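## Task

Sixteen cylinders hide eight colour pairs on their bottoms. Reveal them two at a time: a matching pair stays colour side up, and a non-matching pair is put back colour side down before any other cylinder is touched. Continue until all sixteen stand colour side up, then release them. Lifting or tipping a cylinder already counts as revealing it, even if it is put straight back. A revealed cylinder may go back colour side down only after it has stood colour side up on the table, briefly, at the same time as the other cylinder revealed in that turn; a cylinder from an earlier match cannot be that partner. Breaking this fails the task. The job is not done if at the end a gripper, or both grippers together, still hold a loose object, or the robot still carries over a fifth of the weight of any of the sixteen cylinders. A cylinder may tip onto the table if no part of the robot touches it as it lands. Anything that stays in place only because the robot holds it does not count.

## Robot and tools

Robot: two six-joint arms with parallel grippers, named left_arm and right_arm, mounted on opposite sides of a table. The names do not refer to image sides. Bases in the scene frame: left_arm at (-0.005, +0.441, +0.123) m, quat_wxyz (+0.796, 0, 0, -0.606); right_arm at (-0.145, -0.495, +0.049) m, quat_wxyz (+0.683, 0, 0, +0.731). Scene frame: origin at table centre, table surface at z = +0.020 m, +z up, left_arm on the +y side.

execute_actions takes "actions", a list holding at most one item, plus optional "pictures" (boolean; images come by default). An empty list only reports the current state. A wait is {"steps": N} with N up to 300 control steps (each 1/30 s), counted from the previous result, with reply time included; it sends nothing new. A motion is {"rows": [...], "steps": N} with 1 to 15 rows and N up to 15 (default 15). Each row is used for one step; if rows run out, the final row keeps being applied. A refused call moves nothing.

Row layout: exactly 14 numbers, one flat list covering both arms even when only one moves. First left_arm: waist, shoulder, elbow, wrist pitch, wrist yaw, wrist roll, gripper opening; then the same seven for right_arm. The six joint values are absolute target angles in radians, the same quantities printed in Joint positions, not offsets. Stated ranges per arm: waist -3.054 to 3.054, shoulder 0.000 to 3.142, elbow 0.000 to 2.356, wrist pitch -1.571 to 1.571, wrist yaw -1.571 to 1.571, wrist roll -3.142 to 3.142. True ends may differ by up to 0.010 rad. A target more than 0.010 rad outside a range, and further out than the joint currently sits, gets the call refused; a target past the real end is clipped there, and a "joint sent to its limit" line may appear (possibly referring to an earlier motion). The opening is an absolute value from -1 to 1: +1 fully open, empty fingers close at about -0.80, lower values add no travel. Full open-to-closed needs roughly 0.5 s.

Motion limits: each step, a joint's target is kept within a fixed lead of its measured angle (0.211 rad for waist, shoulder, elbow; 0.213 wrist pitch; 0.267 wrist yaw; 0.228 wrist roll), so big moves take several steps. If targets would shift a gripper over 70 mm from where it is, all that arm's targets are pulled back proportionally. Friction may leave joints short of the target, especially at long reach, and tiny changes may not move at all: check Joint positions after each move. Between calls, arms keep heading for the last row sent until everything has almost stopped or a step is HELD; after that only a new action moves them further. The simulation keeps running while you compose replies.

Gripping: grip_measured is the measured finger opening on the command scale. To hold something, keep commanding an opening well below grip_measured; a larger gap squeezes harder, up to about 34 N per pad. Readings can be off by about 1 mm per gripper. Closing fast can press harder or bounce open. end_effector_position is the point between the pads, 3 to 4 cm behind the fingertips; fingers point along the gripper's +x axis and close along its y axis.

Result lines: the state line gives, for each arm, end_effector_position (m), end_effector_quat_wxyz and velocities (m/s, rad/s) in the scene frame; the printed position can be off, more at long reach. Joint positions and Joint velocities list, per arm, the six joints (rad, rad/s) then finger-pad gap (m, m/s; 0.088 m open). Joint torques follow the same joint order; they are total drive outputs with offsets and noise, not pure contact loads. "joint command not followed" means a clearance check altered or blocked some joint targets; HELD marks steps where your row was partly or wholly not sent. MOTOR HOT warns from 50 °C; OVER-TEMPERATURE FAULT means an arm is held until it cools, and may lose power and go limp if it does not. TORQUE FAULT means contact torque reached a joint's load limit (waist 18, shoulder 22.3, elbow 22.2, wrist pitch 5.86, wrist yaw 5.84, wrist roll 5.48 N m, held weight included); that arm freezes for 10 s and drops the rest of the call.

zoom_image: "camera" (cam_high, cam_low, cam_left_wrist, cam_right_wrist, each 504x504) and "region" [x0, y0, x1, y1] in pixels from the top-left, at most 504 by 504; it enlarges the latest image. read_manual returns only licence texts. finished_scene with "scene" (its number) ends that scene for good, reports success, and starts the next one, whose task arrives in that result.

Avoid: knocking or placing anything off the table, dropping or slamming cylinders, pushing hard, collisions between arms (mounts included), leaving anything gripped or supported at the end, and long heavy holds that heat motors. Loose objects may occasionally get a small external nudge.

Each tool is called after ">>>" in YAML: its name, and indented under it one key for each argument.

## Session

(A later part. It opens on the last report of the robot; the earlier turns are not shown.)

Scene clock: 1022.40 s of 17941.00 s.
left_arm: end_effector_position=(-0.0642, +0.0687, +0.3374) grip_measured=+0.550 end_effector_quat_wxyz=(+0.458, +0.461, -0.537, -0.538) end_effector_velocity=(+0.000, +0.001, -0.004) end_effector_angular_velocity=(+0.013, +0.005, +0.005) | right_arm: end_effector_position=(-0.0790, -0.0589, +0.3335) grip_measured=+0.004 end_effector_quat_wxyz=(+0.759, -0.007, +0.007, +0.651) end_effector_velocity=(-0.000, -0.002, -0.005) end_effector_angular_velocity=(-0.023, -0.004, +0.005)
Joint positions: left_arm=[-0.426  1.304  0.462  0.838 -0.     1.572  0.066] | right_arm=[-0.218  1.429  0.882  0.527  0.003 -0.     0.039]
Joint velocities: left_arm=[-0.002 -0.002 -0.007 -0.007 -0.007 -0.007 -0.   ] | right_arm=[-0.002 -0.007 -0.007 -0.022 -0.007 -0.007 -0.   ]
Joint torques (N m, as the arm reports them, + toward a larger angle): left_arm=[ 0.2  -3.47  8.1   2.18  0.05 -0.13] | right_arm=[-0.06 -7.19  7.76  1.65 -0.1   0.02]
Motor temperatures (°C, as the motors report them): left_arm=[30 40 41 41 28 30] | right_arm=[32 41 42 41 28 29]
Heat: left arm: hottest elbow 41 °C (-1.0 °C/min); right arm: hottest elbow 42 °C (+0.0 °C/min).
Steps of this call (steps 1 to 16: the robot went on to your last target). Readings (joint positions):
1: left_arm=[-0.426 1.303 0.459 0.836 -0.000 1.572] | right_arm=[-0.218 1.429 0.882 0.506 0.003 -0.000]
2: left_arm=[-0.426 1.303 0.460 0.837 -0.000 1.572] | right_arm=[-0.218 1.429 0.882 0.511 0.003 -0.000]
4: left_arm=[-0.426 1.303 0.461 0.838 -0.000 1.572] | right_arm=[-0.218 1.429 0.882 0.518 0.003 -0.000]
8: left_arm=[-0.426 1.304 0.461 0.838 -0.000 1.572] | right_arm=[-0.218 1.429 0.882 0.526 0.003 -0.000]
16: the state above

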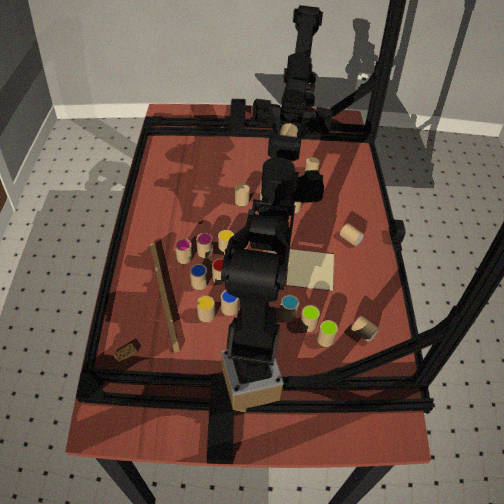

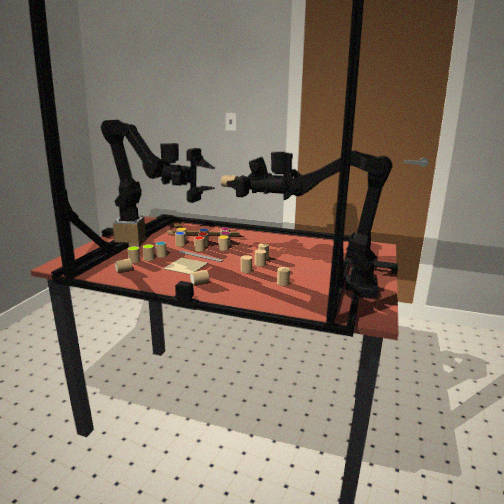

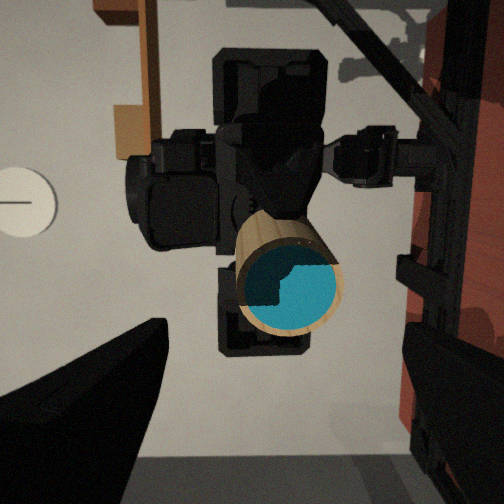

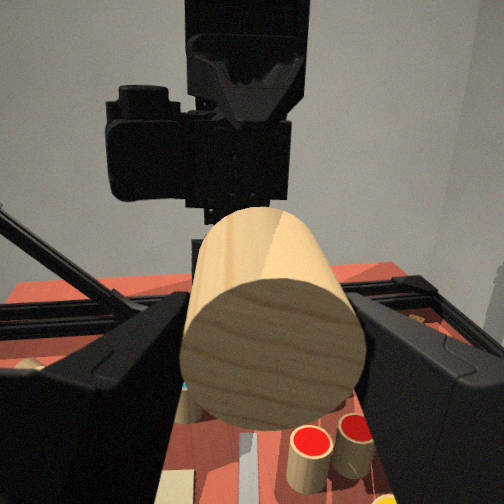

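>>> execute_actions:
  actions:
    - {"rows":[[-0.426,1.4,0.545,0.86,0,1.571,0.55,-0.218,1.424,0.885,0.54,0,0,-0.3],[-0.426,1.4,0.545,0.86,0,1.571,0.55,-0.218,1.424,0.885,0.54,0,0,-0.3],[-0.426,1.4,0.545,0.86,0,1.571,0.55,-0.218,1.424,0.885,0.54,0,0,-0.3],[-0.426,1.49,0.62,0.876,0,1.571,0.55,-0.218,1.424,0.885,0.54,0,0,-0.3],[-0.426,1.49,0.62,0.876,0,1.571,0.55,-0.218,1.424,0.885,0.54,0,0,-0.3],[-0.426,1.49,0.62,0.876,0,1.571,0.55,-0.218,1.424,0.885,0.54,0,0,-0.3],[-0.426,1.584,0.697,0.892,0,1.571,0.55,-0.218,1.424,0.885,0.54,0,0,-0.3],[-0.426,1.584,0.697,0.892,0,1.571,0.55,-0.218,1.424,0.885,0.54,0,0,-0.3],[-0.426,1.584,0.697,0.892,0,1.571,0.55,-0.218,1.424,0.885,0.54,0,0,-0.3],[-0.426,1.584,0.697,0.892,0,1.571,0.55,-0.218,1.424,0.885,0.54,0,0,-0.3],[-0.426,1.584,0.697,0.892,0,1.571,0.55,-0.218,1.424,0.885,0.54,0,0,-0.3],[-0.426,1.584,0.697,0.892,0,1.571,0.1,-0.218,1.424,0.885,0.54,0,0,-0.3]],"steps":15}
  pictures: false

>>> execute_actions:
  actions:
    - {"rows":[[-0.426,1.584,0.697,0.892,0,1.571,0.0,-0.218,1.424,0.885,0.54,0,0,-0.3],[-0.426,1.584,0.697,0.892,0,1.571,-0.3,-0.218,1.424,0.885,0.54,0,0,-0.3],[-0.426,1.584,0.697,0.892,0,1.571,-0.3,-0.218,1.424,0.885,0.54,0,0,-0.3],[-0.426,1.584,0.697,0.892,0,1.571,-0.3,-0.218,1.424,0.885,0.54,0,0,-0.3],[-0.426,1.584,0.697,0.892,0,1.571,-0.3,-0.218,1.424,0.885,0.54,0,0,-0.3],[-0.426,1.584,0.697,0.892,0,1.571,-0.3,-0.218,1.424,0.885,0.54,0,0,0.45],[-0.426,1.584,0.697,0.892,0,1.571,-0.3,-0.218,1.424,0.885,0.54,0,0,0.45],[-0.426,1.584,0.697,0.892,0,1.571,-0.3,-0.218,1.424,0.885,0.54,0,0,0.45],[-0.426,1.584,0.697,0.892,0,1.571,-0.3,-0.218,1.424,0.885,0.54,0,0,0.45],[-0.426,1.584,0.697,0.892,0,1.571,-0.3,-0.218,1.424,0.885,0.54,0,0,0.45],[-0.426,1.47,0.6,0.872,0,1.571,-0.3,-0.218,1.424,0.885,0.54,0,0,0.45],[-0.426,1.47,0.6,0.872,0,1.571,-0.3,-0.218,1.424,0.885,0.54,0,0,0.45],[-0.426,1.47,0.6,0.872,0,1.571,-0.3,-0.218,1.424,0.885,0.54,0,0,0.45],[-0.426,1.31,0.47,0.84,0,1.571,-0.3,-0.218,1.424,0.885,0.54,0,0,0.45]],"steps":15}
  pictures: false

>>> execute_actions:
  actions:
    - {"rows":[[-0.428,1.31,0.47,0.84,0,1.571,-0.3,-0.218,1.424,0.885,0.53,0,0,0.45],[-0.428,1.31,0.47,0.84,0,1.571,-0.3,-0.218,1.424,0.885,0.53,0,0,0.45],[-0.95,1.31,0.743,-1.0,0,1.571,-0.3,-0.344,1.4,1.05,-1.24,0,0,0.45]],"steps":15}
  pictures: false

>>> execute_actions:
  actions:
    - {"rows":[[-0.95,1.6,1.1,-1.0,0,1.571,-0.3,-0.344,1.6,1.3,-1.24,0,0,0.45],[-0.95,1.6,1.1,-1.0,0,1.571,-0.3,-0.344,1.6,1.3,-1.24,0,0,0.45],[-0.95,1.6,1.1,-1.0,0,1.571,-0.3,-0.344,1.6,1.3,-1.24,0,0,0.45],[-0.95,1.6,1.1,-1.0,0,1.571,-0.3,-0.344,1.6,1.3,-1.24,0,0,0.45],[-0.95,1.6,1.1,-1.0,0,1.571,-0.3,-0.344,1.6,1.3,-1.24,0,0,0.45],[-0.95,1.6,1.1,-1.0,0,1.571,-0.3,-0.344,1.6,1.3,-1.24,0,0,0.45],[-0.95,1.6,1.1,-1.0,0,1.571,-0.3,-0.344,1.88,1.65,-1.24,0,0,0.45],[-0.95,1.6,1.1,-1.0,0,1.571,-0.3,-0.344,1.88,1.65,-1.24,0,0,0.45],[-0.95,2.0,1.55,-1.0,0,1.571,-0.3,-0.344,1.88,1.65,-1.24,0,0,0.45]],"steps":15}
  pictures: false

>>> execute_actions:
  actions:
    - {"rows":[[-0.95,2.0,1.55,-1.0,0,1.571,-0.3,-0.344,2.003,1.674,-1.241,0,0,0.45],[-0.95,2.0,1.55,-1.0,0,1.571,-0.3,-0.344,2.003,1.674,-1.241,0,0,0.45],[-0.95,2.135,1.568,-1.0,0,1.571,-0.3,-0.344,2.003,1.674,-1.241,0,0,0.45]],"steps":15}

Scene clock: 1042.53 s of 17941.00 s.
left_arm: end_effector_position=(-0.0739, +0.0057, +0.3372) grip_measured=+0.182 end_effector_quat_wxyz=(+0.459, +0.460, -0.537, -0.538) end_effector_velocity=(-0.001, -0.007, +0.019) end_effector_angular_velocity=(-0.057, +0.001, +0.005) | right_arm: end_effector_position=(-0.0790, -0.0590, +0.3358) grip_measured=+0.003 end_effector_quat_wxyz=(+0.759, -0.003, +0.003, +0.651) end_effector_velocity=(-0.000, -0.002, +0.004) end_effector_angular_velocity=(+0.011, -0.009, -0.005)
Joint positions: left_arm=[-0.426  1.576  0.685  0.889 -0.     1.571  0.048] | right_arm=[-0.218  1.428  0.882  0.537  0.003 -0.     0.039]
Joint velocities: left_arm=[-0.002  0.007  0.042  0.022 -0.007  0.007 -0.069] | right_arm=[ 0.002 -0.007 -0.002  0.007  0.007 -0.007 -0.   ]
Joint torques (N m, as the arm reports them, + toward a larger angle): left_arm=[-0.02 -5.04  7.92  2.22  0.04 -0.11] | right_arm=[ 0.02 -7.08  7.89  1.65 -0.09  0.05]
Motor temperatures (°C, as the motors report them): left_arm=[30 40 42 43 28 30] | right_arm=[32 41 42 43 28 29]
Heat: left arm: hottest wrist pitch 43 °C (+2.0 °C/min); right arm: hottest wrist pitch 43 °C (+2.0 °C/min).
Steps of this call (steps 1 to 15: the robot went on to your last target; steps 16 to 589: nothing new was sent; steps 590 to 604: all 15 steps of this action). Readings (joint positions):
590: left_arm=[-0.426 1.321 0.475 0.842 -0.000 1.571] | right_arm=[-0.218 1.428 0.882 0.529 0.003 -0.000]
591: left_arm=[-0.426 1.344 0.495 0.849 -0.000 1.571] | right_arm=[-0.218 1.428 0.882 0.531 0.003 -0.000]
593: left_arm=[-0.426 1.392 0.535 0.857 -0.000 1.571] | right_arm=[-0.218 1.428 0.882 0.535 0.003 -0.000]
597: left_arm=[-0.426 1.510 0.635 0.881 -0.000 1.571] | right_arm=[-0.218 1.428 0.882 0.536 0.003 -0.000]
604: the state above

Scene clock: 1043.03 s of 17941.00 s.
left_arm: end_effector_position=(-0.0684, +0.0410, +0.3368) grip_measured=+0.027 end_effector_quat_wxyz=(+0.456, +0.463, -0.535, -0.540) end_effector_velocity=(+0.060, +0.380, -0.005) end_effector_angular_velocity=(-0.016, +0.010, +0.005) | right_arm: end_effector_position=(-0.0791, -0.0590, +0.3362) grip_measured=+0.437 end_effector_quat_wxyz=(+0.759, -0.003, +0.003, +0.651) end_effector_velocity=(+0.002, -0.001, +0.002) end_effector_angular_velocity=(+0.006, -0.008, -0.010)
Joint positions: left_arm=[-0.426  1.427  0.559  0.855 -0.     1.571  0.04 ] | right_arm=[-0.218  1.428  0.882  0.538  0.002 -0.     0.06 ]
Joint velocities: left_arm=[-0.002 -1.619 -1.36  -0.242 -0.007 -0.007 -0.   ] | right_arm=[-0.002 -0.002 -0.002  0.007  0.007 -0.007  0.007]
Joint torques (N m, as the arm reports them, + toward a larger angle): left_arm=[-0.02 -5.12  7.86  2.26  0.05 -0.1 ] | right_arm=[ 0.02 -7.15  7.79  1.52 -0.08  0.05]
Motor temperatures (°C, as the motors report them): left_arm=[30 40 42 43 28 30] | right_arm=[32 41 42 43 28 29]
Heat: left arm: hottest wrist pitch 43 °C (+2.0 °C/min); right arm: hottest wrist pitch 43 °C (+2.0 °C/min).
Steps of this call (steps 1 to 15: all 15 steps of this action). Readings (joint positions):
1: left_arm=[-0.426 1.576 0.686 0.889 -0.000 1.571] | right_arm=[-0.218 1.428 0.882 0.537 0.003 -0.000]
2: left_arm=[-0.426 1.576 0.687 0.889 -0.000 1.571] | right_arm=[-0.218 1.428 0.882 0.538 0.003 -0.000]
4: left_arm=[-0.426 1.577 0.687 0.890 -0.000 1.571] | right_arm=[-0.218 1.428 0.882 0.538 0.002 -0.000]
8: left_arm=[-0.426 1.578 0.688 0.890 -0.000 1.571] | right_arm=[-0.218 1.428 0.882 0.538 0.002 -0.000]
15: the state above

Scene clock: 1043.53 s of 17941.00 s.
left_arm: end_effector_position=(-0.2469, +0.1415, +0.2985) grip_measured=+0.028 end_effector_quat_wxyz=(+0.144, +0.446, -0.548, -0.693) end_effector_velocity=(+0.102, +0.180, -0.393) end_effector_angular_velocity=(+1.579, -1.275, -0.072) | right_arm: end_effector_position=(-0.0361, -0.1131, +0.2510) grip_measured=+0.450 end_effector_quat_wxyz=(+0.756, -0.197, +0.259, +0.569) end_effector_velocity=(-0.071, -0.256, -0.343) end_effector_angular_velocity=(-1.907, +0.533, -0.004)
Joint positions: left_arm=[-0.947  1.312  0.736  0.098  0.005  1.572  0.04 ] | right_arm=[-0.346  1.398  1.049 -0.314  0.003 -0.     0.061]
Joint velocities: left_arm=[-0.095 -0.002 -0.002 -2.029 -0.022 -0.007 -0.   ] | right_arm=[-0.002  0.002 -0.007 -1.971  0.007 -0.007  0.   ]
Joint torques (N m, as the arm reports them, + toward a larger angle): left_arm=[ 0.5  -4.79  8.48  2.07 -0.1  -0.1 ] | right_arm=[ 0.17 -6.22  7.56  1.1  -0.12  0.05]
Motor temperatures (°C, as the motors report them): left_arm=[30 40 42 43 28 30] | right_arm=[32 41 42 43 28 29]
Heat: left arm: hottest wrist pitch 43 °C (+2.0 °C/min); right arm: hottest wrist pitch 43 °C (+2.0 °C/min).
Steps of this call (steps 1 to 15: all 15 steps of this action). Readings (joint positions):
1: left_arm=[-0.426 1.381 0.522 0.851 -0.000 1.571] | right_arm=[-0.218 1.428 0.882 0.538 0.002 -0.000]
2: left_arm=[-0.426 1.352 0.502 0.850 -0.000 1.571] | right_arm=[-0.218 1.428 0.882 0.537 0.002 -0.000]
4: left_arm=[-0.480 1.334 0.556 0.748 -0.016 1.572] | right_arm=[-0.258 1.425 0.946 0.398 -0.011 -0.000]
8: left_arm=[-0.687 1.322 0.696 0.548 -0.010 1.572] | right_arm=[-0.343 1.404 1.038 0.151 0.004 -0.000]
15: the state above

Scene clock: 1044.03 s of 17941.00 s.
left_arm: end_effector_position=(-0.2622, +0.1233, +0.1981) grip_measured=+0.026 end_effector_quat_wxyz=(-0.166, +0.637, -0.303, -0.689) end_effector_velocity=(+0.059, +0.073, -0.174) end_effector_angular_velocity=(+1.188, -0.966, +0.006) | right_arm: end_effector_position=(-0.0422, -0.1346, +0.1847) grip_measured=+0.450 end_effector_quat_wxyz=(+0.597, -0.402, +0.530, +0.449) end_effector_velocity=(-0.009, -0.039, +0.043) end_effector_angular_velocity=(-0.198, +0.063, +0.001)
Joint positions: left_arm=[-0.948  1.952  1.471 -0.882  0.004  1.571  0.04 ] | right_arm=[-0.346  1.87   1.616 -1.202  0.003 -0.     0.061]
Joint velocities: left_arm=[-0.002  0.96   0.916 -1.487 -0.007 -0.007 -0.   ] | right_arm=[-0.007  0.017  0.212 -0.403 -0.007 -0.007 -0.   ]
Joint torques (N m, as the arm reports them, + toward a larger angle): left_arm=[ -0.16 -10.     7.85   0.13  -0.04  -0.07] | right_arm=[ 0.17 -8.17  8.44  0.29 -0.12  0.02]
Motor temperatures (°C, as the motors report them): left_arm=[30 40 42 43 28 30] | right_arm=[32 41 42 43 28 29]
Heat: left arm: hottest wrist pitch 43 °C (+2.0 °C/min); right arm: hottest wrist pitch 43 °C (+2.0 °C/min).
Steps of this call (steps 1 to 15: all 15 steps of this action). Readings (joint positions):
1: left_arm=[-0.948 1.343 0.766 0.015 0.004 1.572] | right_arm=[-0.346 1.425 1.079 -0.401 0.003 -0.000]
2: left_arm=[-0.948 1.398 0.823 -0.049 0.004 1.571] | right_arm=[-0.346 1.469 1.135 -0.463 0.003 -0.000]
4: left_arm=[-0.948 1.520 0.957 -0.171 0.004 1.571] | right_arm=[-0.346 1.554 1.236 -0.572 0.003 -0.000]
8: left_arm=[-0.948 1.589 1.070 -0.432 0.004 1.571] | right_arm=[-0.346 1.663 1.368 -0.863 0.003 -0.000]
15: the state above

Scene clock: 1044.53 s of 17941.00 s.
left_arm: end_effector_position=(-0.2563, +0.1306, +0.1475) grip_measured=+0.026 end_effector_quat_wxyz=(-0.238, +0.666, -0.233, -0.667) end_effector_velocity=(+0.002, -0.001, +0.002) end_effector_angular_velocity=(-0.003, -0.007, +0.024) | right_arm: end_effector_position=(-0.0405, -0.1287, +0.1512) grip_measured=+0.450 end_effector_quat_wxyz=(+0.565, -0.427, +0.564, +0.425) end_effector_velocity=(-0.000, -0.002, +0.002) end_effector_angular_velocity=(-0.004, -0.006, -0.005)
Joint positions: left_arm=[-0.948  2.139  1.562 -1.     0.004  1.571  0.04 ] | right_arm=[-0.346  2.001  1.669 -1.24   0.003 -0.     0.061]
Joint velocities: left_arm=[ 0.002 -0.002  0.002 -0.007 -0.007 -0.022 -0.   ] | right_arm=[ 0.002 -0.007 -0.002 -0.007  0.007  0.007 -0.   ]
Joint torques (N m, as the arm reports them, + toward a larger angle): left_arm=[-0.16 -9.08  6.71  0.4  -0.05 -0.05] | right_arm=[ 0.14 -9.63  6.8  -0.01 -0.13  0.03]
Motor temperatures (°C, as the motors report them): left_arm=[30 40 42 43 28 30] | right_arm=[32 41 42 43 28 29]
Heat: left arm: hottest wrist pitch 43 °C (+2.0 °C/min); right arm: hottest wrist pitch 43 °C (+1.0 °C/min).
Steps of this call (steps 1 to 15: all 15 steps of this action). Readings (joint positions):
1: left_arm=[-0.948 1.976 1.492 -0.925 0.004 1.571] | right_arm=[-0.346 1.885 1.629 -1.220 0.003 -0.000]
2: left_arm=[-0.948 1.989 1.505 -0.954 0.004 1.571] | right_arm=[-0.346 1.903 1.648 -1.226 0.003 -0.000]
4: left_arm=[-0.948 2.038 1.537 -0.981 0.004 1.571] | right_arm=[-0.346 1.944 1.668 -1.225 0.003 -0.000]
8: left_arm=[-0.948 2.120 1.560 -0.998 0.004 1.571] | right_arm=[-0.346 1.998 1.669 -1.239 0.003 -0.000]
15: the state above

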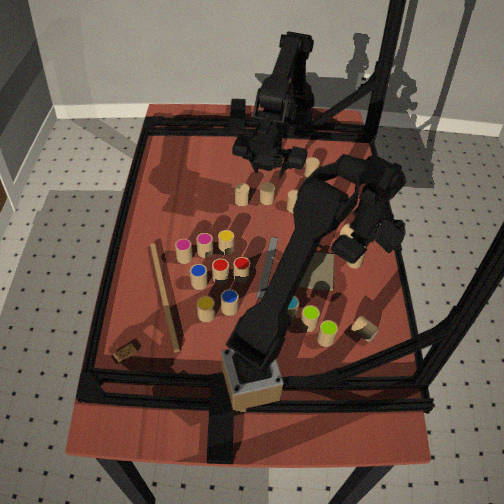

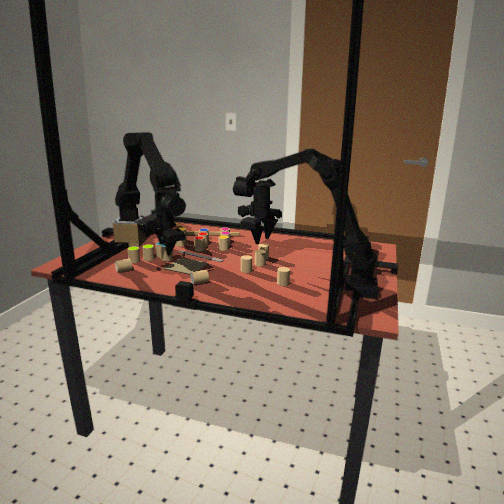

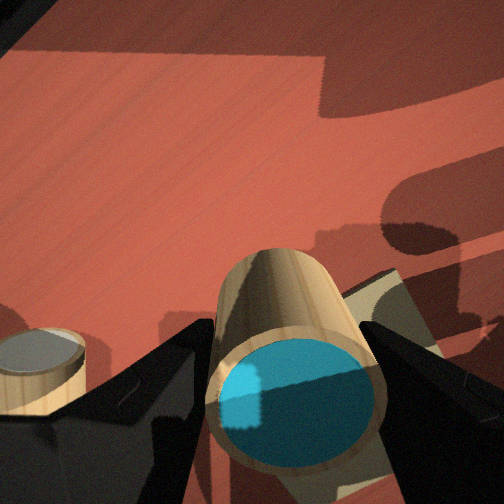

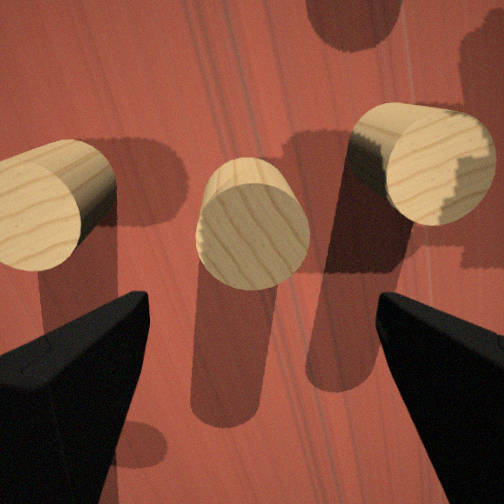

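>>> execute_actions:
  actions:
    - {"rows":[[-0.98,2.135,1.568,-1.0,0,1.571,-0.3,-0.341,2.017,1.695,-1.249,0,0.25,0.45],[-0.98,2.135,1.568,-1.0,0,1.571,-0.3,-0.341,2.017,1.695,-1.249,0,0.5,0.45],[-0.98,2.17,1.53,-0.93,0,1.571,-0.3,-0.341,2.017,1.695,-1.249,0,0.5,0.45],[-0.98,2.17,1.53,-0.93,0,1.571,-0.3,-0.341,2.017,1.695,-1.249,0,0.5,0.45],[-0.98,2.17,1.53,-0.93,0,1.571,-0.3,-0.341,2.017,1.695,-1.249,0,0.5,0.45],[-0.98,2.205,1.493,-0.86,0,1.571,-0.3,-0.341,2.017,1.695,-1.249,0,0.5,0.45],[-0.98,2.205,1.493,-0.86,0,1.571,-0.3,-0.341,2.037,1.63,-1.163,0,0.5,0.45],[-0.98,2.205,1.493,-0.86,0,1.571,-0.3,-0.341,2.037,1.63,-1.163,0,0.5,0.45],[-0.98,2.225,1.47,-0.815,0,1.571,-0.3,-0.341,2.037,1.63,-1.163,0,0.5,0.45],[-0.98,2.225,1.47,-0.815,0,1.571,-0.3,-0.341,2.057,1.566,-1.078,0,0.5,0.45],[-0.98,2.225,1.47,-0.815,0,1.571,-0.3,-0.341,2.057,1.566,-1.078,0,0.5,0.45],[-0.98,2.24,1.455,-0.787,0,1.571,-0.3,-0.341,2.057,1.566,-1.078,0,0.5,0.45]],"steps":15}
  pictures: false

>>> execute_actions:
  actions:
    - {"rows":[[-0.98,2.24,1.455,-0.787,0,1.571,-0.3,-0.341,2.078,1.502,-0.991,0,0.5,0.45],[-0.98,2.24,1.455,-0.787,0,1.571,-0.3,-0.341,2.078,1.502,-0.991,0,0.5,0.45],[-0.98,2.24,1.455,-0.787,0,1.571,-0.3,-0.341,2.078,1.502,-0.991,0,0.5,0.45],[-0.98,2.24,1.455,-0.787,0,1.571,0.45,-0.341,2.078,1.502,-0.991,0,0.5,0.45],[-0.98,2.24,1.455,-0.787,0,1.571,0.45,-0.341,2.078,1.502,-0.991,0,0.5,0.45],[-0.98,2.24,1.455,-0.787,0,1.571,0.45,-0.341,2.078,1.502,-0.991,0,0.5,0.45],[-0.98,2.24,1.455,-0.787,0,1.571,0.45,-0.341,2.078,1.502,-0.991,0,0.5,0.45],[-0.98,2.24,1.455,-0.787,0,1.571,0.45,-0.341,2.078,1.502,-0.991,0,0.5,0.45],[-0.98,2.205,1.493,-0.86,0,1.571,0.45,-0.341,2.078,1.502,-0.991,0,0.5,0.45],[-0.98,2.205,1.493,-0.86,0,1.571,0.45,-0.341,2.078,1.502,-0.991,0,0.5,0.45],[-0.98,2.17,1.53,-0.93,0,1.571,0.45,-0.341,2.078,1.502,-0.991,0,0.5,0.45],[-0.98,2.17,1.53,-0.93,0,1.571,0.45,-0.341,2.078,1.502,-0.991,0,0.5,0.45],[-0.98,2.135,1.568,-1.0,0,1.571,0.45,-0.341,2.078,1.502,-0.991,0,0.5,0.45]],"steps":15}

Scene clock: 1059.07 s of 17941.00 s.
left_arm: end_effector_position=(-0.2663, +0.1387, +0.0882) grip_measured=+0.019 end_effector_quat_wxyz=(-0.248, +0.662, -0.245, -0.663) end_effector_velocity=(+0.012, +0.014, -0.029) end_effector_angular_velocity=(+0.045, -0.049, +0.005) | right_arm: end_effector_position=(-0.0396, -0.1220, +0.1101) grip_measured=+0.450 end_effector_quat_wxyz=(+0.653, -0.275, +0.650, +0.276) end_effector_velocity=(-0.006, -0.029, -0.100) end_effector_angular_velocity=(-0.202, +0.050, -0.039)
Joint positions: left_arm=[-0.981  2.235  1.461 -0.801  0.002  1.571  0.04 ] | right_arm=[-0.343  2.049  1.575 -1.092  0.002  0.494  0.061]
Joint velocities: left_arm=[-0.002  0.042 -0.061  0.037 -0.007 -0.007 -0.   ] | right_arm=[-0.002  0.149 -0.183  0.125  0.007  0.037 -0.   ]
Joint torques (N m, as the arm reports them, + toward a larger angle): left_arm=[ 0.1  -8.57  5.2   0.72  0.02 -0.07] | right_arm=[  0.22 -10.36   6.44   0.3   -0.07   0.11]
Motor temperatures (°C, as the motors report them): left_arm=[30 46 42 40 28 30] | right_arm=[32 43 42 41 28 29]
Heat: left arm: hottest shoulder 46 °C (+4.0 °C/min); right arm: hottest shoulder 43 °C (+1.0 °C/min).
Steps of this call (steps 1 to 15: the robot went on to your last target; steps 16 to 421: nothing new was sent; steps 422 to 436: all 15 steps of this action). Readings (joint positions):
422: left_arm=[-0.950 2.139 1.563 -1.000 0.003 1.571] | right_arm=[-0.345 2.002 1.672 -1.242 0.002 0.049]
423: left_arm=[-0.955 2.139 1.563 -1.000 0.002 1.571] | right_arm=[-0.345 2.002 1.675 -1.244 0.002 0.124]
425: left_arm=[-0.969 2.143 1.552 -0.964 0.002 1.571] | right_arm=[-0.344 2.003 1.680 -1.245 0.002 0.266]
429: left_arm=[-0.981 2.174 1.519 -0.887 0.002 1.571] | right_arm=[-0.343 2.004 1.668 -1.204 0.002 0.450]
436: the state above

Scene clock: 1059.57 s of 17941.00 s.
left_arm: end_effector_position=(-0.2639, +0.1414, +0.1277) grip_measured=+0.444 end_effector_quat_wxyz=(-0.258, +0.666, -0.235, -0.660) end_effector_velocity=(-0.057, -0.070, +0.281) end_effector_angular_velocity=(-0.408, +0.323, +0.004) | right_arm: end_effector_position=(-0.0392, -0.1205, +0.0873) grip_measured=+0.450 end_effector_quat_wxyz=(+0.656, -0.270, +0.647, +0.279) end_effector_velocity=(-0.001, -0.002, -0.002) end_effector_angular_velocity=(-0.010, +0.010, +0.034)
Joint positions: left_arm=[-0.981  2.175  1.535 -0.963  0.002  1.571  0.061] | right_arm=[-0.343  2.068  1.509 -0.993  0.002  0.497  0.061]
Joint velocities: left_arm=[-0.002 -0.51   0.383 -0.374 -0.022 -0.007  0.004] | right_arm=[-0.002  0.002 -0.002 -0.007 -0.007 -0.037 -0.   ]
Joint torques (N m, as the arm reports them, + toward a larger angle): left_arm=[ 0.11 -9.22  6.44  0.29  0.02 -0.03] | right_arm=[ 0.19 -8.88  5.28  0.24 -0.06  0.12]
Motor temperatures (°C, as the motors report them): left_arm=[30 46 42 40 28 30] | right_arm=[32 43 42 41 28 29]
Heat: left arm: hottest shoulder 46 °C (+4.1 °C/min); right arm: hottest shoulder 43 °C (+1.0 °C/min).
Steps of this call (steps 1 to 15: all 15 steps of this action). Readings (joint positions):
1: left_arm=[-0.981 2.236 1.460 -0.799 0.002 1.571] | right_arm=[-0.343 2.054 1.559 -1.065 0.002 0.495]
2: left_arm=[-0.981 2.236 1.460 -0.795 0.002 1.571] | right_arm=[-0.343 2.055 1.543 -1.036 0.002 0.496]
4: left_arm=[-0.981 2.236 1.459 -0.789 0.002 1.571] | right_arm=[-0.343 2.061 1.524 -1.013 0.002 0.496]
8: left_arm=[-0.981 2.236 1.459 -0.789 0.002 1.571] | right_arm=[-0.343 2.068 1.509 -0.997 0.002 0.497]
15: the state above

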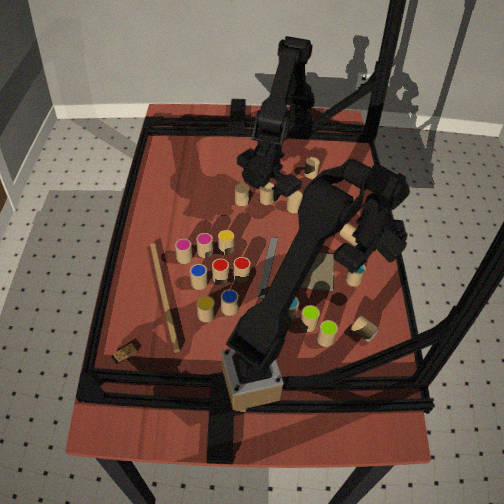

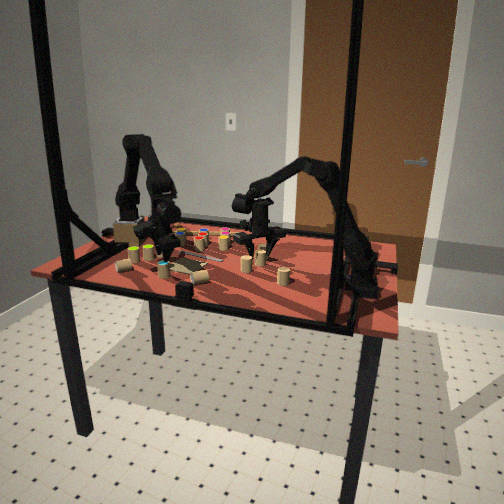

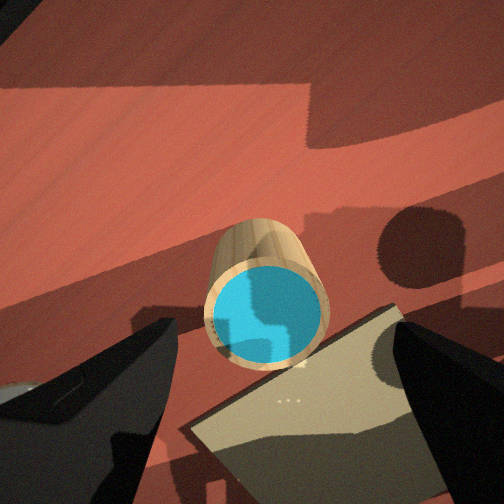

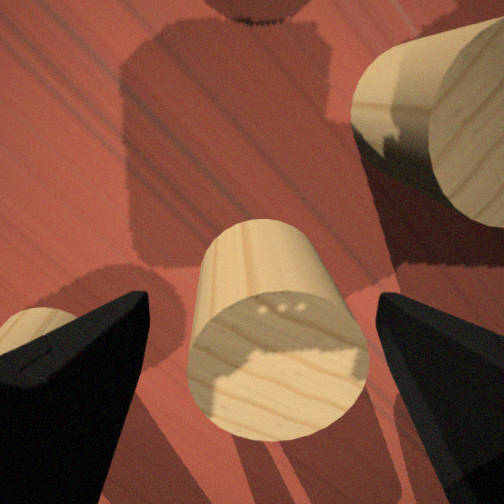

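>>> execute_actions:
  actions:
    - {"rows":[[-0.98,1.95,1.5,-1.0,0,1.571,0.55,-0.341,2.08,1.502,-1.008,0,0.5,0.45],[-0.98,1.95,1.5,-1.0,0,1.571,0.55,-0.341,2.08,1.502,-1.008,0,0.5,0.45],[-0.98,1.95,1.5,-1.0,0,1.571,0.55,-0.341,2.08,1.502,-1.008,0,0.5,0.45],[-0.98,1.31,0.75,-0.5,0,1.571,0.55,-0.341,2.08,1.502,-1.008,0,0.5,0.1],[-0.98,1.31,0.75,-0.5,0,1.571,0.55,-0.341,2.08,1.502,-1.008,0,0.5,0.1],[-0.98,1.31,0.75,-0.5,0,1.571,0.55,-0.341,2.08,1.502,-1.008,0,0.5,0.1],[-0.98,1.31,0.75,-0.5,0,1.571,0.55,-0.341,2.08,1.502,-1.008,0,0.5,0.1],[-0.98,1.31,0.75,-0.5,0,1.571,0.55,-0.341,2.08,1.502,-1.008,0,0.5,0.0],[-0.98,1.31,0.75,-0.5,0,1.571,0.55,-0.341,2.08,1.502,-1.008,0,0.5,-0.3],[-0.98,1.31,0.75,-0.5,0,1.571,0.55,-0.341,2.08,1.502,-1.008,0,0.5,-0.3],[-0.98,1.31,0.75,-0.5,0,1.571,0.55,-0.341,2.08,1.502,-1.008,0,0.5,-0.3],[-0.98,1.31,0.75,-0.5,0,1.571,0.55,-0.341,2.08,1.502,-1.008,0,0.5,-0.3],[-0.98,1.31,0.75,-0.5,0,1.571,0.55,-0.341,2.05,1.566,-1.085,0,0.5,-0.3]],"steps":15}
  pictures: false

>>> execute_actions:
  actions:
    - {"rows":[[-0.424,1.1,0.5,0.75,0,1.571,0.55,-0.341,2.03,1.63,-1.17,0,0.5,-0.3],[-0.424,1.1,0.5,0.75,0,1.571,0.55,-0.341,2.03,1.63,-1.17,0,0.5,-0.3],[-0.424,1.1,0.5,0.75,0,1.571,0.55,-0.341,2.0,1.69,-1.25,0,0.5,-0.3],[-0.424,1.1,0.5,0.75,0,1.571,0.55,-0.341,2.0,1.69,-1.25,0,0.5,-0.3],[-0.424,1.1,0.5,0.75,0,1.571,0.55,-0.341,1.88,1.69,-1.25,0,0.5,-0.3],[-0.424,1.1,0.5,0.75,0,1.571,0.55,-0.341,1.88,1.69,-1.25,0,0.5,-0.3],[-0.424,1.1,0.5,0.75,0,1.571,0.55,-0.341,1.88,1.69,-1.25,0,0.5,-0.3],[-0.424,1.1,0.5,0.75,0,1.571,0.55,-0.341,1.7,1.55,-1.2,0,0.2,-0.3],[-0.424,1.1,0.5,0.75,0,1.571,0.55,-0.341,1.7,1.55,-1.2,0,0.2,-0.3],[-0.424,1.1,0.5,0.75,0,1.571,0.55,-0.341,1.7,1.55,-1.2,0,0,-0.3],[-0.424,1.1,0.5,0.75,0,1.571,0.55,-0.218,1.4,1.1,0.53,0,0,-0.3]],"steps":15}
  pictures: false

>>> execute_actions:
  actions:
    - {"rows":[[-0.424,1.1,0.35,0.75,0,1.571,0.55,-0.218,1.4,1.1,0.53,0,0,-0.3]],"steps":9}
  pictures: false

>>> execute_actions:
  actions:
    - {"rows":[[-0.424,1.1,0.35,0.75,0,1.571,0.55,-0.218,1.424,0.885,0.535,0,0,-0.3],[-0.424,1.1,0.35,0.75,0,1.571,0.55,-0.218,1.424,0.885,0.535,0,0,-0.3],[-0.424,1.1,0.35,0.75,0,1.571,0.55,-0.218,1.424,0.885,0.535,0,0,-0.3],[-0.424,1.1,0.35,0.75,0,1.571,0.55,-0.218,1.424,0.885,0.535,0,0,-0.3],[-0.424,1.1,0.35,0.75,0,1.571,0.55,-0.218,1.424,0.885,0.535,0,0,-0.3],[-0.424,1.31,0.47,0.84,0,1.571,0.55,-0.218,1.424,0.885,0.535,0,0,-0.3]],"steps":15}
  pictures: false

>>> execute_actions:
  actions:
    - {"steps":14}

Scene clock: 1075.50 s of 17941.00 s.
left_arm: end_effector_position=(-0.2116, +0.2021, +0.2292) grip_measured=+0.550 end_effector_quat_wxyz=(-0.060, +0.572, -0.415, -0.705) end_effector_velocity=(+0.166, +0.192, -0.194) end_effector_angular_velocity=(+0.299, -0.271, -0.005) | right_arm: end_effector_position=(-0.0413, -0.1279, +0.0931) grip_measured=+0.005 end_effector_quat_wxyz=(+0.647, -0.282, +0.656, +0.267) end_effector_velocity=(+0.000, +0.001, +0.060) end_effector_angular_velocity=(-0.066, +0.026, -0.010)
Joint positions: left_arm=[-0.981  1.34   0.828 -0.517  0.002  1.571  0.066] | right_arm=[-0.343  2.068  1.533 -1.061  0.003  0.497  0.039]
Joint velocities: left_arm=[-0.002 -0.569 -1.038  0.066 -0.007  0.007 -0.   ] | right_arm=[-0.002 -0.007  0.237 -0.315 -0.007  0.007 -0.   ]
Joint torques (N m, as the arm reports them, + toward a larger angle): left_arm=[ 0.07 -2.89  6.51  1.85  0.02 -0.08] | right_arm=[  0.16 -11.98   7.6    0.15  -0.08   0.1 ]
Motor temperatures (°C, as the motors report them): left_arm=[30 49 41 38 28 30] | right_arm=[32 43 41 40 28 29]
Heat: left arm: hottest shoulder 49 °C (+8.1 °C/min); right arm: hottest shoulder 43 °C (+1.0 °C/min).
Steps of this call (steps 1 to 30: the robot went on to your last target; steps 31 to 100: nothing new was sent; then 12.10 s passed at rest; steps 101 to 115: all 15 steps of this action). Readings (joint positions):
101: left_arm=[-0.981 2.110 1.555 -0.989 0.002 1.571] | right_arm=[-0.343 2.068 1.508 -0.993 0.002 0.497]
102: left_arm=[-0.981 2.081 1.532 -0.996 0.002 1.571] | right_arm=[-0.343 2.068 1.508 -0.997 0.002 0.497]
104: left_arm=[-0.981 1.993 1.467 -0.950 0.002 1.571] | right_arm=[-0.343 2.068 1.508 -1.003 0.002 0.497]
108: left_arm=[-0.981 1.730 1.220 -0.677 0.002 1.571] | right_arm=[-0.343 2.068 1.508 -1.005 0.002 0.497]
115: the state above

Scene clock: 1076.00 s of 17941.00 s.
left_arm: end_effector_position=(-0.0613, +0.0909, +0.3432) grip_measured=+0.550 end_effector_quat_wxyz=(+0.420, +0.497, -0.504, -0.569) end_effector_velocity=(-0.002, -0.060, +0.424) end_effector_angular_velocity=(-1.935, +0.317, +0.025) | right_arm: end_effector_position=(-0.0906, -0.1432, +0.2422) grip_measured=+0.006 end_effector_quat_wxyz=(+0.662, -0.312, +0.399, +0.553) end_effector_velocity=(-0.172, -0.049, +0.072) end_effector_angular_velocity=(+1.557, -0.505, +0.950)
Joint positions: left_arm=[-0.429  1.107  0.508  0.456 -0.002  1.571  0.066] | right_arm=[-0.225  1.488  1.316 -0.889 -0.005  0.047  0.039]
Joint velocities: left_arm=[ 0.017 -0.007 -0.002  1.956 -0.007 -0.007 -0.   ] | right_arm=[ 0.447 -1.473 -1.741  1.883 -0.022 -0.564 -0.   ]
Joint torques (N m, as the arm reports them, + toward a larger angle): left_arm=[ 0.16 -3.97  6.61  2.21  0.1  -0.09] | right_arm=[-2.09 -4.63  4.99  1.11  0.14 -0.07]
Motor temperatures (°C, as the motors report them): left_arm=[30 49 41 39 28 30] | right_arm=[32 43 41 40 28 29]
Heat: left arm: hottest shoulder 49 °C (+8.1 °C/min); right arm: hottest shoulder 43 °C (+1.0 °C/min).
Steps of this call (steps 1 to 15: all 15 steps of this action). Readings (joint positions):
1: left_arm=[-0.958 1.299 0.772 -0.458 0.017 1.571] | right_arm=[-0.343 2.066 1.553 -1.089 0.003 0.497]
2: left_arm=[-0.897 1.250 0.703 -0.389 0.014 1.570] | right_arm=[-0.343 2.065 1.574 -1.118 0.003 0.497]
4: left_arm=[-0.760 1.158 0.591 -0.266 0.004 1.570] | right_arm=[-0.343 2.053 1.625 -1.188 0.002 0.497]
8: left_arm=[-0.509 1.119 0.515 -0.009 -0.001 1.570] | right_arm=[-0.343 1.913 1.645 -1.213 0.002 0.440]
15: the state above

Scene clock: 1076.30 s of 17941.00 s.
left_arm: end_effector_position=(-0.0584, +0.1053, +0.3386) grip_measured=+0.550 end_effector_quat_wxyz=(+0.458, +0.461, -0.536, -0.539) end_effector_velocity=(-0.002, +0.002, +0.039) end_effector_angular_velocity=(-0.177, +0.050, -0.010) | right_arm: end_effector_position=(-0.0856, -0.0923, +0.2692) grip_measured=+0.005 end_effector_quat_wxyz=(+0.721, -0.196, +0.232, +0.622) end_effector_velocity=(+0.037, +0.249, +0.354) end_effector_angular_velocity=(+1.973, -0.297, +0.008)
Joint positions: left_arm=[-0.427  1.101  0.355  0.74  -0.002  1.571  0.066] | right_arm=[-0.216  1.41   1.1   -0.308 -0.002  0.004  0.039]
Joint velocities: left_arm=[-0.002 -0.007 -0.007  0.183  0.007 -0.022 -0.   ] | right_arm=[-0.002 -0.002 -0.007  2.    -0.007 -0.007 -0.001]
Joint torques (N m, as the arm reports them, + toward a larger angle): left_arm=[ 0.21 -3.14  6.68  2.05  0.1  -0.1 ] | right_arm=[-0.21 -7.74  7.59  1.46  0.05 -0.09]
Motor temperatures (°C, as the motors report them): left_arm=[30 49 41 39 28 30] | right_arm=[32 43 41 40 28 29]
Heat: left arm: hottest shoulder 49 °C (+8.0 °C/min); right arm: hottest shoulder 43 °C (+1.0 °C/min).
Steps of this call (steps 1 to 9: all 9 steps of this action). Readings (joint positions):
1: left_arm=[-0.428 1.106 0.484 0.540 -0.002 1.571] | right_arm=[-0.215 1.447 1.259 -0.822 -0.005 0.032]
2: left_arm=[-0.428 1.098 0.453 0.608 -0.002 1.571] | right_arm=[-0.213 1.419 1.212 -0.758 -0.005 0.023]
4: left_arm=[-0.427 1.093 0.396 0.676 -0.002 1.571] | right_arm=[-0.215 1.406 1.148 -0.631 -0.003 0.012]
8: left_arm=[-0.427 1.101 0.355 0.732 -0.002 1.571] | right_arm=[-0.216 1.410 1.101 -0.375 -0.002 0.005]
9: the state above

Scene clock: 1076.80 s of 17941.00 s.
left_arm: end_effector_position=(-0.0638, +0.0692, +0.3363) grip_measured=+0.550 end_effector_quat_wxyz=(+0.458, +0.462, -0.535, -0.539) end_effector_velocity=(-0.003, -0.005, +0.020) end_effector_angular_velocity=(-0.057, +0.001, -0.000) | right_arm: end_effector_position=(-0.0806, -0.0589, +0.3312) grip_measured=+0.005 end_effector_quat_wxyz=(+0.757, -0.010, +0.014, +0.654) end_effector_velocity=(+0.002, -0.000, +0.051) end_effector_angular_velocity=(+0.228, -0.041, +0.000)
Joint positions: left_arm=[-0.426  1.303  0.459  0.836 -0.002  1.571  0.066] | right_arm=[-0.216  1.427  0.884  0.51  -0.002  0.003  0.039]
Joint velocities: left_arm=[-0.007  0.002  0.037  0.022 -0.007  0.007 -0.   ] | right_arm=[-0.007 -0.007 -0.002  0.227 -0.007 -0.007 -0.   ]
Joint torques (N m, as the arm reports them, + toward a larger angle): left_arm=[ 0.24 -3.44  8.04  2.18  0.1  -0.11] | right_arm=[-0.2  -6.99  7.68  1.45  0.03 -0.06]
Motor temperatures (°C, as the motors report them): left_arm=[30 49 41 39 28 30] | right_arm=[32 43 41 40 28 29]
Heat: left arm: hottest shoulder 49 °C (+8.1 °C/min); right arm: hottest shoulder 43 °C (+1.0 °C/min).
Steps of this call (steps 1 to 15: all 15 steps of this action). Readings (joint positions):
1: left_arm=[-0.427 1.101 0.355 0.745 -0.002 1.571] | right_arm=[-0.216 1.409 1.071 -0.217 -0.002 0.004]
2: left_arm=[-0.427 1.101 0.355 0.746 -0.002 1.571] | right_arm=[-0.216 1.401 1.033 -0.149 -0.002 0.004]
4: left_arm=[-0.427 1.101 0.355 0.746 -0.002 1.571] | right_arm=[-0.216 1.402 0.954 -0.034 -0.002 0.003]
8: left_arm=[-0.426 1.233 0.428 0.811 -0.002 1.571] | right_arm=[-0.216 1.436 0.879 0.207 -0.002 0.003]
15: the state above

Scene clock: 1077.27 s of 17941.00 s.
left_arm: end_effector_position=(-0.0639, +0.0687, +0.3372) grip_measured=+0.550 end_effector_quat_wxyz=(+0.458, +0.461, -0.536, -0.538) end_effector_velocity=(+0.000, +0.001, +0.001) end_effector_angular_velocity=(-0.006, +0.008, +0.005) | right_arm: end_effector_position=(-0.0806, -0.0588, +0.3361) grip_measured=+0.004 end_effector_quat_wxyz=(+0.757, -0.002, +0.005, +0.654) end_effector_velocity=(-0.002, -0.000, -0.002) end_effector_angular_velocity=(-0.008, -0.006, +0.020)
Joint positions: left_arm=[-0.426  1.304  0.461  0.838 -0.002  1.571  0.066] | right_arm=[-0.216  1.427  0.884  0.532 -0.002  0.003  0.039]
Joint velocities: left_arm=[-0.002 -0.002 -0.002  0.007 -0.007 -0.007 -0.   ] | right_arm=[-0.002 -0.002 -0.002 -0.007 -0.022 -0.007 -0.001]
Joint torques (N m, as the arm reports them, + toward a larger angle): left_arm=[ 0.22 -3.45  8.1   2.19  0.09 -0.1 ] | right_arm=[-0.09 -6.99  7.7   1.6   0.05 -0.08]
Motor temperatures (°C, as the motors report them): left_arm=[30 49 41 39 28 30] | right_arm=[32 43 41 40 28 29]
Heat: left arm: hottest shoulder 49 °C (+8.0 °C/min); right arm: hottest shoulder 43 °C (+1.0 °C/min).
Steps of this call (steps 1 to 14: the robot went on to your last target). Readings (joint positions):
1: left_arm=[-0.426 1.303 0.460 0.837 -0.002 1.571] | right_arm=[-0.216 1.427 0.884 0.516 -0.002 0.003]
2: left_arm=[-0.426 1.303 0.461 0.838 -0.002 1.571] | right_arm=[-0.216 1.427 0.884 0.519 -0.002 0.003]
4: left_arm=[-0.426 1.303 0.461 0.838 -0.002 1.571] | right_arm=[-0.216 1.427 0.884 0.526 -0.002 0.003]
8: left_arm=[-0.426 1.304 0.461 0.838 -0.002 1.571] | right_arm=[-0.216 1.427 0.884 0.532 -0.002 0.003]
14: the state above

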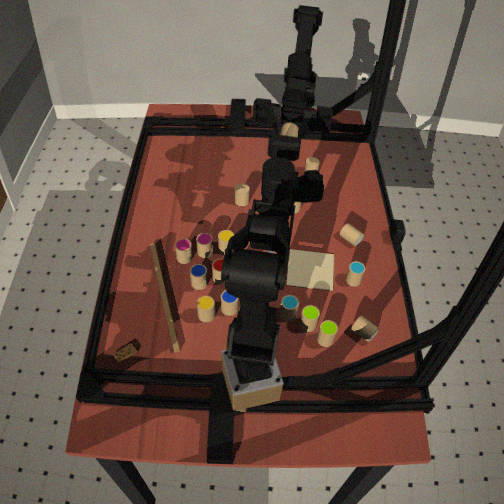

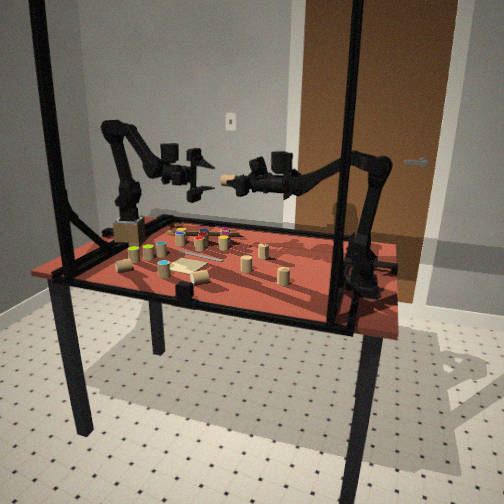

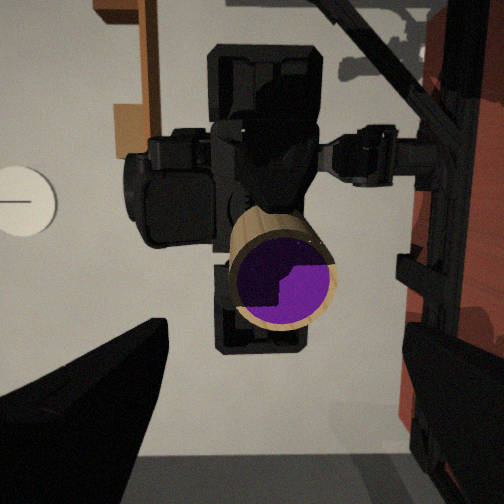

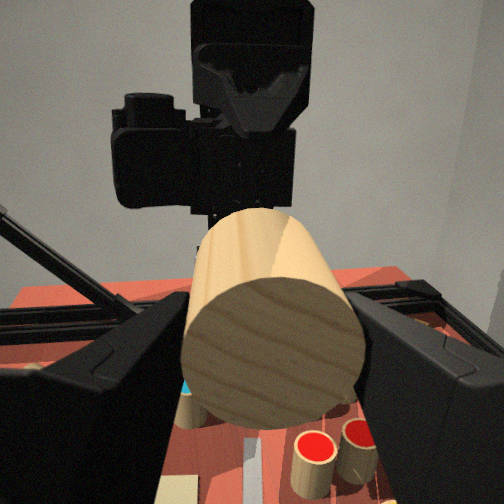

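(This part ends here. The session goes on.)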